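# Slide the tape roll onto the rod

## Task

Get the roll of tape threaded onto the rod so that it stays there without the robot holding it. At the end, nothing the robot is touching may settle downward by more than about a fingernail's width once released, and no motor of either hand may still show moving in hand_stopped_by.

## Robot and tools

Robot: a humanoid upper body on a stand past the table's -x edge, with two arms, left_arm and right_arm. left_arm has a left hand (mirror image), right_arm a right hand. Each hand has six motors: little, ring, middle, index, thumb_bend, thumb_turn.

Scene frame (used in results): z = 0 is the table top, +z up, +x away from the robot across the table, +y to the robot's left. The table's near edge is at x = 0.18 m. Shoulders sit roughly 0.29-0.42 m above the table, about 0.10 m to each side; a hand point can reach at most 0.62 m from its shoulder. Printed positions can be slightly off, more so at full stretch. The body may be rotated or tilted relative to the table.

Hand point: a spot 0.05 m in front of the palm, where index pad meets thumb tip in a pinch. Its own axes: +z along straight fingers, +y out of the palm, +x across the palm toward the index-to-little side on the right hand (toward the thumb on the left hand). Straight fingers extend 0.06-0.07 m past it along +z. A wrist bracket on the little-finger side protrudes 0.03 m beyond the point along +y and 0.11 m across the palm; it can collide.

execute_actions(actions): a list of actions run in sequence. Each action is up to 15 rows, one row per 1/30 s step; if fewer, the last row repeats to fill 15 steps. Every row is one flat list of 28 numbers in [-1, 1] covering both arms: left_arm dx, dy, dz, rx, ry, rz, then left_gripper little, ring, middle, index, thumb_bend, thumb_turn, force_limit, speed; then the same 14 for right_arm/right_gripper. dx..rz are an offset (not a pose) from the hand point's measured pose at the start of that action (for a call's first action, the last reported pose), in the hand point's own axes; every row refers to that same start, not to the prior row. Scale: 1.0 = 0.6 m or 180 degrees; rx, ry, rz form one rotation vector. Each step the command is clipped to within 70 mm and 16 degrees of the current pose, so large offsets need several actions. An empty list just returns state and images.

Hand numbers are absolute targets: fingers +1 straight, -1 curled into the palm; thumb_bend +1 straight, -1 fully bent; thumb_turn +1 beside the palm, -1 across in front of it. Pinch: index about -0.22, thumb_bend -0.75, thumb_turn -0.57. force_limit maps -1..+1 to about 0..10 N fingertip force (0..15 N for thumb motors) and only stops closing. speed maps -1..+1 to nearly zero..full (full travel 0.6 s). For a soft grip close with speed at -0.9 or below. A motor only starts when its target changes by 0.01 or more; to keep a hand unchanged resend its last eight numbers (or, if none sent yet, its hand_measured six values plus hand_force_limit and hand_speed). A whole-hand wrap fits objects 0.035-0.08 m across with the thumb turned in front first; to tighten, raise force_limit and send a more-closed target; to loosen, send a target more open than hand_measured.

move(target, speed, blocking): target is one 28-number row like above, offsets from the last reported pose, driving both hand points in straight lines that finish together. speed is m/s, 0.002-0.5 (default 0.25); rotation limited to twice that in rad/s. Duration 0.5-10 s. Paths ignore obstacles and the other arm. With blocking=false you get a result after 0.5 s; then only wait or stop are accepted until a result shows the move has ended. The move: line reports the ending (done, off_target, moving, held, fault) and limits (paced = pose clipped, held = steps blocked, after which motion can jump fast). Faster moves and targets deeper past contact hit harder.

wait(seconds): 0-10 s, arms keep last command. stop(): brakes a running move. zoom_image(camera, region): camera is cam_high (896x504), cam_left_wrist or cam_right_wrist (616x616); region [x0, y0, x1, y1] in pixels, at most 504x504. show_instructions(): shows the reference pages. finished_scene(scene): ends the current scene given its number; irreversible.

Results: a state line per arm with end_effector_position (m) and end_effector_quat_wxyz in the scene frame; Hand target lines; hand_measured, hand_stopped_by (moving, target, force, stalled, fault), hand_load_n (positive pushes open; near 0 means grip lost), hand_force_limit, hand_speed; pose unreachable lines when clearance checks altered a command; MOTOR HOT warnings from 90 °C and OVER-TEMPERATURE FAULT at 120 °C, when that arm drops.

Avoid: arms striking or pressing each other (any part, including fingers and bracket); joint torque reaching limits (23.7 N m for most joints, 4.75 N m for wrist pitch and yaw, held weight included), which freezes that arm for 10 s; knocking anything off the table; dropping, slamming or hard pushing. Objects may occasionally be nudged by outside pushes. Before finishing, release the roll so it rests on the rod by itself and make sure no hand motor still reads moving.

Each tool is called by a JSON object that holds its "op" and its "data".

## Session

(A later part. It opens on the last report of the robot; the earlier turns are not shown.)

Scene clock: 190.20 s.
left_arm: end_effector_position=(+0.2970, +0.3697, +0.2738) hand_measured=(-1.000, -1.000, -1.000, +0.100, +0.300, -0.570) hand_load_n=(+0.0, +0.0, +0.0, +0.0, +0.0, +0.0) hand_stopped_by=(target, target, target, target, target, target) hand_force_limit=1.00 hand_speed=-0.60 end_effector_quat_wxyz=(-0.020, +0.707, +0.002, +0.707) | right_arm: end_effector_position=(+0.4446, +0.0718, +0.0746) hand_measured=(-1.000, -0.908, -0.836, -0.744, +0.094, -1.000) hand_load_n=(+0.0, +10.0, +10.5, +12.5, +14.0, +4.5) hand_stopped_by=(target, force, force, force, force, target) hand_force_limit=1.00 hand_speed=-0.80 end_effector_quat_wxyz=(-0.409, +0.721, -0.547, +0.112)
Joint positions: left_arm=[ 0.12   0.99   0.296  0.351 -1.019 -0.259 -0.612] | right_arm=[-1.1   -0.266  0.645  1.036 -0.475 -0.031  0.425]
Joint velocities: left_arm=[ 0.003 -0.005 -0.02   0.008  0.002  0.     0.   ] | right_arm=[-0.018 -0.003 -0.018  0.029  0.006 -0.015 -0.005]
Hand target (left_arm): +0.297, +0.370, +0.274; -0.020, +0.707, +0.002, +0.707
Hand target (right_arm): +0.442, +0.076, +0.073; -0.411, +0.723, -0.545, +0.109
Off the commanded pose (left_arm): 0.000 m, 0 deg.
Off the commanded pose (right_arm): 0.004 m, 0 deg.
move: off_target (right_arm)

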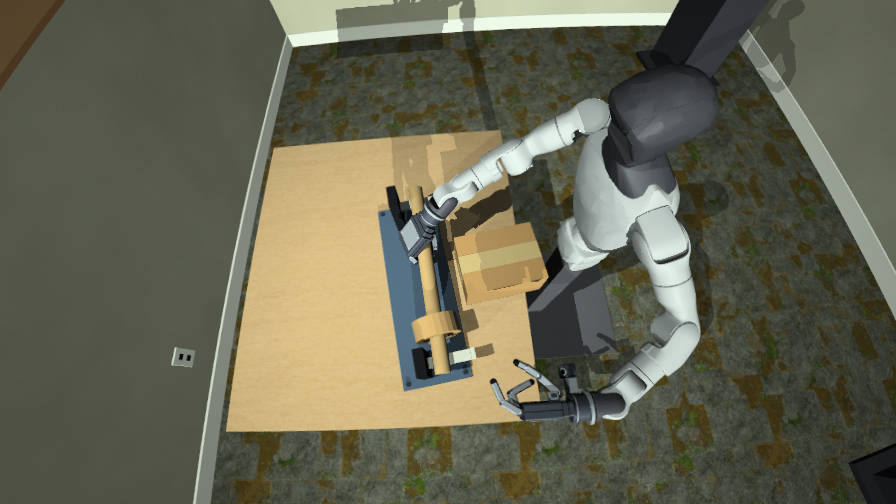

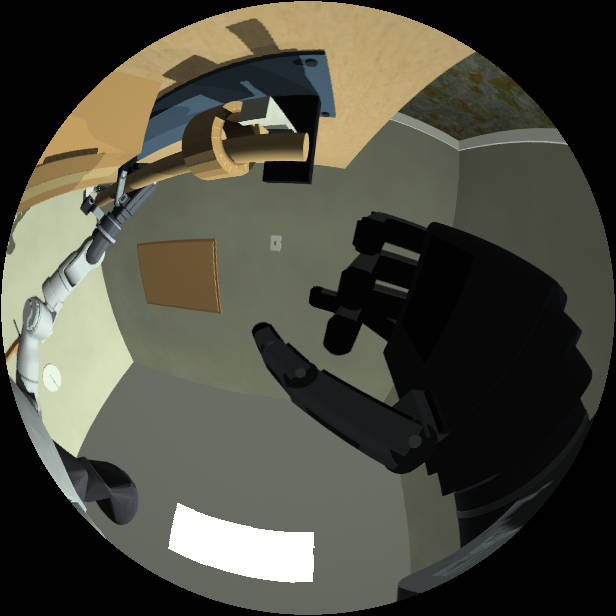

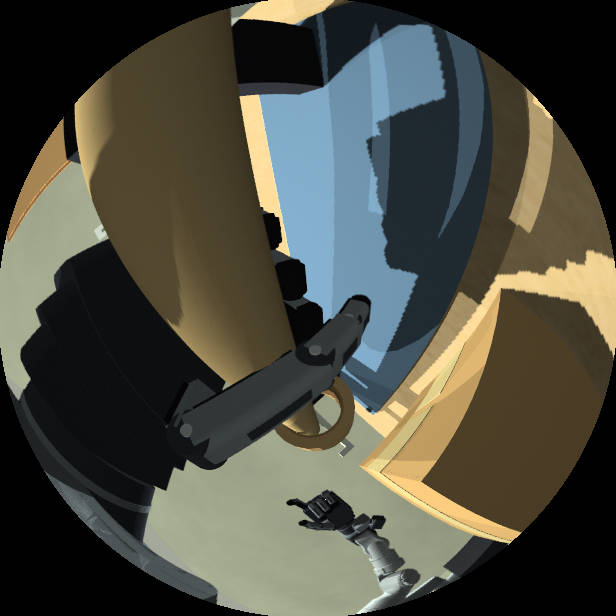

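Both ends are seated, so I'm releasing the rod.

{"op": "move", "data": {"target": [0,0,0,0,0,0,-1,-1,-1,0.1,0.3,-0.57,1,-0.6,0,0.003,0.0,0,0,0,0.6,0.6,0.6,0.6,1,-1,1,-0.5]}}

{"op": "move", "data": {"target": [0,0,0,0,0,0,-1,-1,-1,0.1,0.3,-0.57,1,-0.6,-0.04,-0.1,-0.1,0,0,0,1,1,1,1,1,-1,1,0], "speed": 0.04}}

{"op": "move", "data": {"target": [0,0,0,0,0,0,-1,-1,-1,0.1,0.3,-0.57,1,-0.6,0.08,-0.1,-0.12,0,0,0,1,1,1,1,1,-1,1,0], "speed": 0.1}}

Scene clock: 200.73 s.
left_arm: end_effector_position=(+0.2970, +0.3697, +0.2738) hand_measured=(-1.000, -1.000, -1.000, +0.100, +0.300, -0.570) hand_load_n=(+0.0, +0.0, +0.0, +0.0, +0.0, +0.0) hand_stopped_by=(target, target, target, target, target, target) hand_force_limit=1.00 hand_speed=-0.60 end_effector_quat_wxyz=(-0.020, +0.707, +0.002, +0.707) | right_arm: end_effector_position=(+0.4443, +0.0728, +0.0754) hand_measured=(+0.600, +0.600, +0.600, +0.600, +1.000, -1.000) hand_load_n=(+0.0, +0.0, +0.0, +0.0, +0.0, +0.0) hand_stopped_by=(target, target, target, target, target, target) hand_force_limit=1.00 hand_speed=-0.50 end_effector_quat_wxyz=(-0.412, +0.721, -0.546, +0.111)
Joint positions: left_arm=[ 0.12   0.99   0.296  0.351 -1.019 -0.259 -0.612] | right_arm=[-1.095 -0.268  0.644  1.022 -0.475 -0.027  0.424]
Joint velocities: left_arm=[ 0.006 -0.002  0.005 -0.003 -0.005  0.     0.   ] | right_arm=[ 0.    -0.009  0.005 -0.005 -0.009  0.     0.   ]
Hand target (left_arm): +0.297, +0.370, +0.274; -0.020, +0.707, +0.002, +0.707
Hand target (right_arm): +0.443, +0.072, +0.073; -0.409, +0.721, -0.548, +0.112
Off the commanded pose (left_arm): 0.000 m, 0 deg.
Off the commanded pose (right_arm): 0.003 m, 0 deg.
move: done

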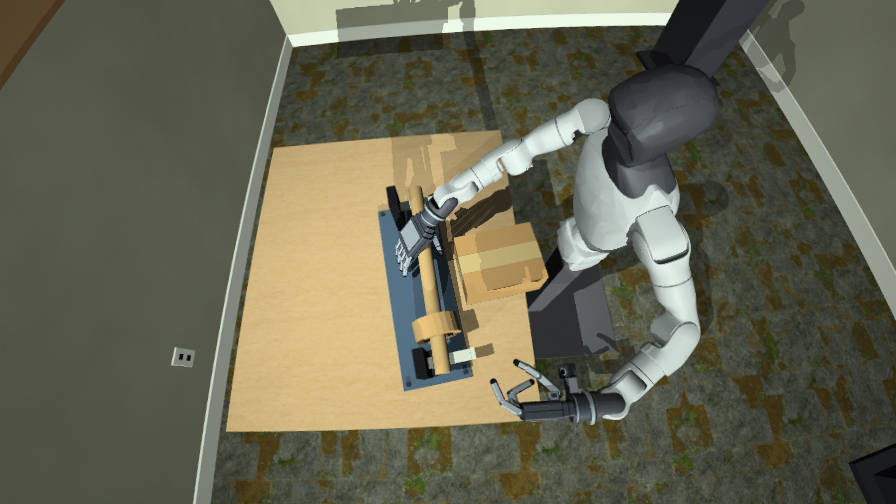

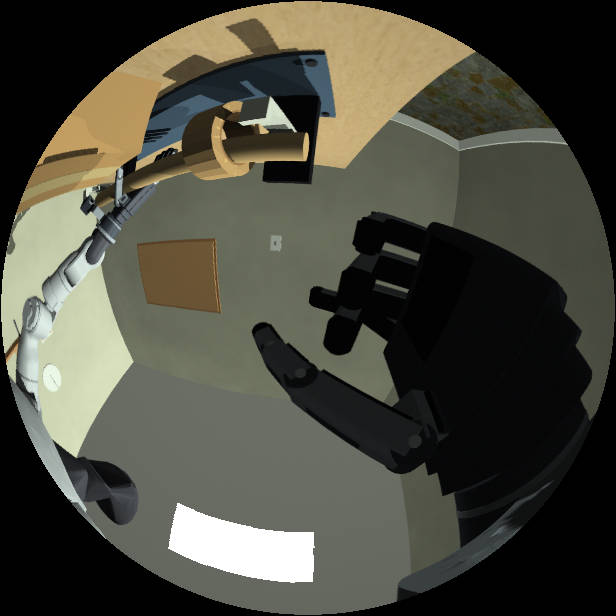

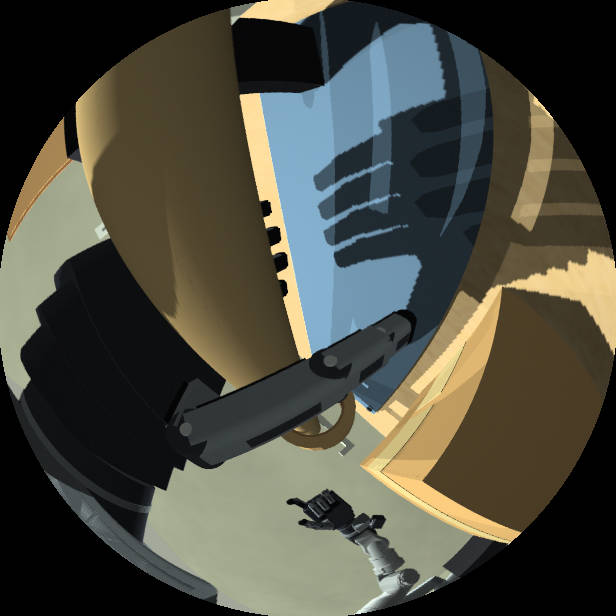

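Scene clock: 203.23 s.
left_arm: end_effector_position=(+0.2970, +0.3697, +0.2738) hand_measured=(-1.000, -1.000, -1.000, +0.100, +0.300, -0.570) hand_load_n=(+0.0, +0.0, +0.0, +0.0, +0.0, +0.0) hand_stopped_by=(target, target, target, target, target, target) hand_force_limit=1.00 hand_speed=-0.60 end_effector_quat_wxyz=(-0.020, +0.707, +0.002, +0.707) | right_arm: end_effector_position=(+0.4367, +0.0709, +0.1624) hand_measured=(+1.000, +1.000, +1.000, +1.000, +1.000, -1.000) hand_load_n=(+0.0, +0.0, +0.0, +0.0, +0.0, +0.0) hand_stopped_by=(target, target, target, target, target, target) hand_force_limit=1.00 hand_speed=0.00 end_effector_quat_wxyz=(-0.409, +0.727, -0.540, +0.114)
Joint positions: left_arm=[ 0.12   0.99   0.296  0.351 -1.019 -0.259 -0.612] | right_arm=[-1.078 -0.458  0.589  0.382 -0.475  0.363  0.792]
Joint velocities: left_arm=[ 0.008 -0.005 -0.011 -0.008 -0.006  0.     0.   ] | right_arm=[ 0.     0.014  0.006 -0.002  0.018  0.     0.001]
Hand target (left_arm): +0.297, +0.370, +0.274; -0.020, +0.707, +0.002, +0.707
Hand target (right_arm): +0.437, +0.070, +0.163; -0.409, +0.726, -0.541, +0.114
Off the commanded pose (left_arm): 0.000 m, 0 deg.
Off the commanded pose (right_arm): 0.004 m, 1 deg.
move: off_target (right_arm)

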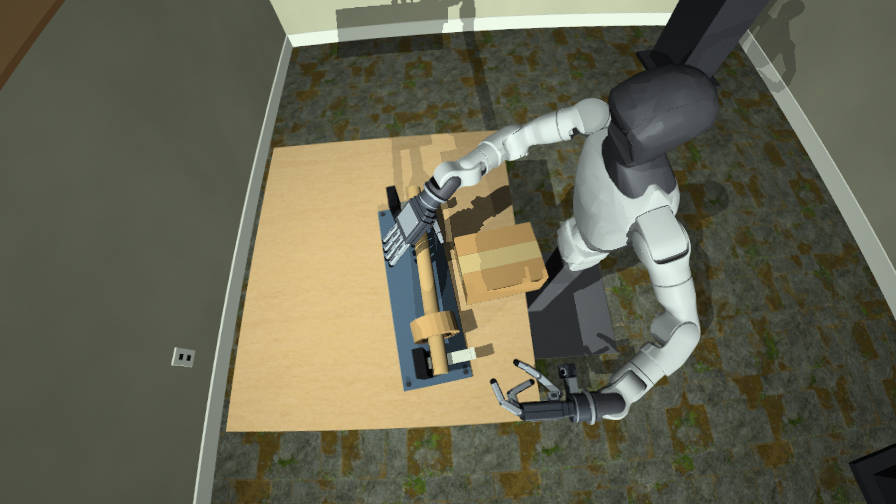

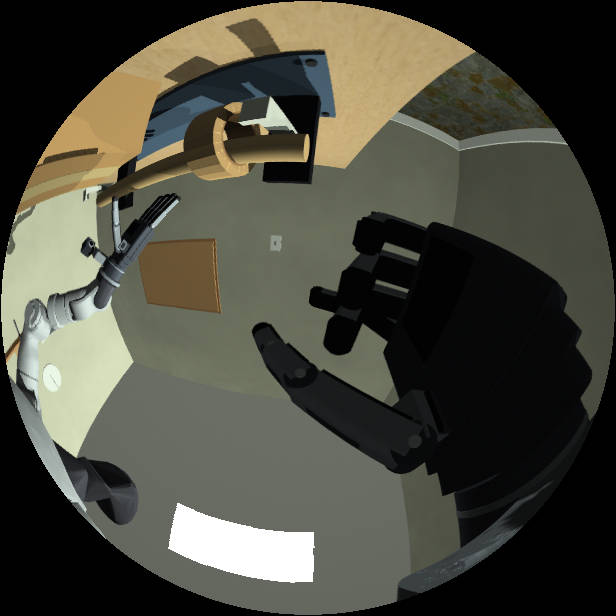

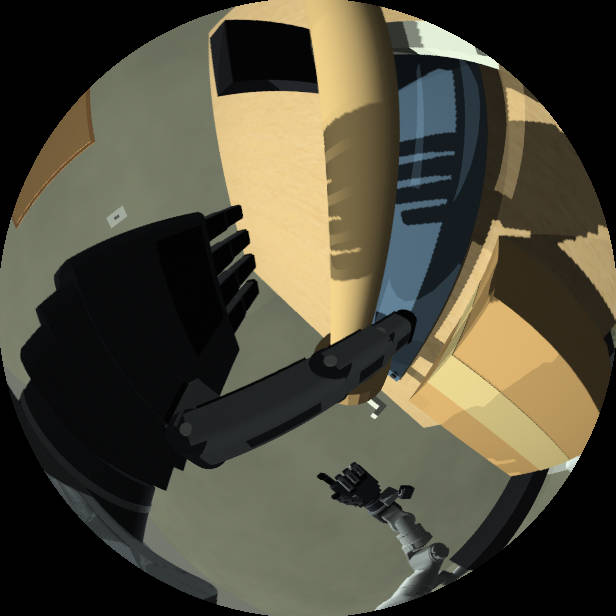

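Scene clock: 204.63 s.
left_arm: end_effector_position=(+0.2970, +0.3697, +0.2738) hand_measured=(-1.000, -1.000, -1.000, +0.100, +0.300, -0.570) hand_load_n=(+0.0, +0.0, +0.0, +0.0, +0.0, +0.0) hand_stopped_by=(target, target, target, target, target, target) hand_force_limit=1.00 hand_speed=-0.60 end_effector_quat_wxyz=(-0.020, +0.707, +0.002, +0.707) | right_arm: end_effector_position=(+0.4501, -0.0006, +0.2405) hand_measured=(+1.000, +1.000, +1.000, +1.000, +1.000, -1.000) hand_load_n=(+0.0, +0.0, +0.0, +0.0, +0.0, +0.0) hand_stopped_by=(target, target, target, target, target, target) hand_force_limit=1.00 hand_speed=0.00 end_effector_quat_wxyz=(-0.409, +0.730, -0.534, +0.123)
Joint positions: left_arm=[ 0.12   0.99   0.296  0.351 -1.019 -0.259 -0.612] | right_arm=[-1.156 -0.744  0.433  0.315 -0.361  0.235  1.039]
Joint velocities: left_arm=[ 0.    -0.008  0.011  0.     0.009  0.     0.   ] | right_arm=[-0.008  0.008 -0.003 -0.009  0.     0.     0.001]
Hand target (left_arm): +0.297, +0.370, +0.274; -0.020, +0.707, +0.002, +0.707
Hand target (right_arm): +0.449, +0.001, +0.240; -0.409, +0.731, -0.534, +0.119
Off the commanded pose (left_arm): 0.000 m, 0 deg.
Off the commanded pose (right_arm): 0.004 m, 1 deg.
move: off_target (right_arm)

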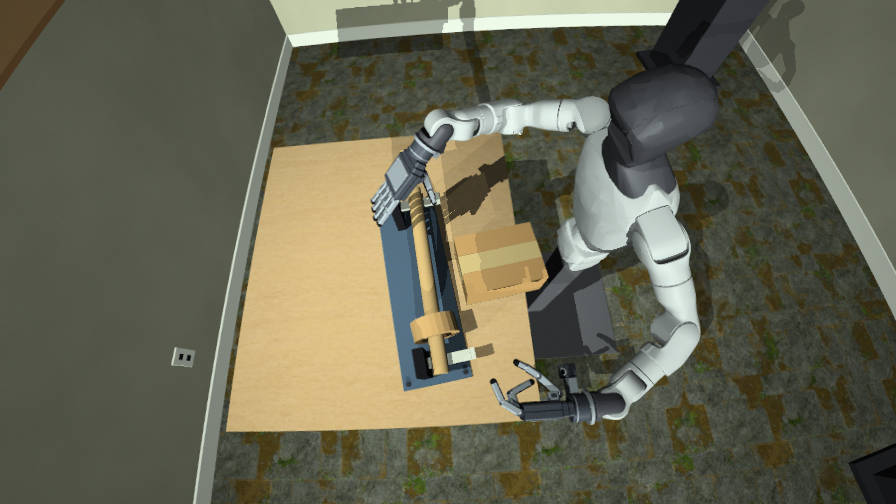

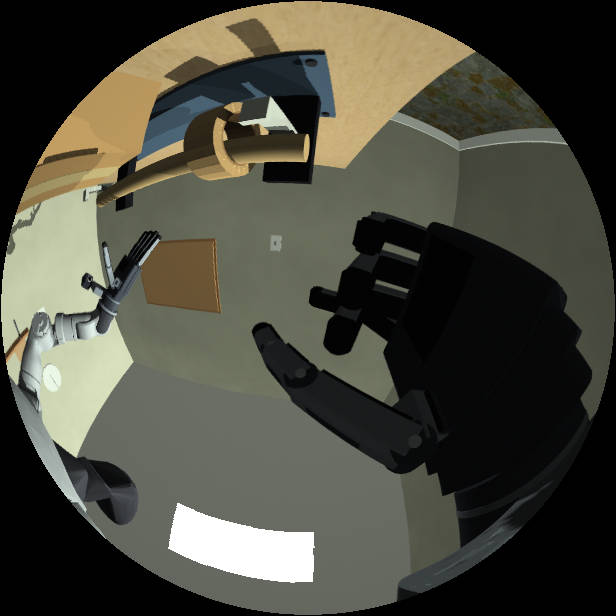

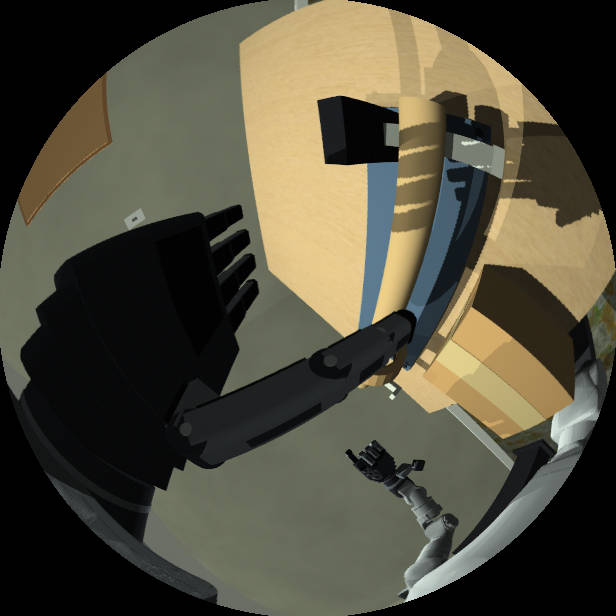

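{"op": "finished_scene", "data": {"scene": 2}}

The scene is finished: the task was done.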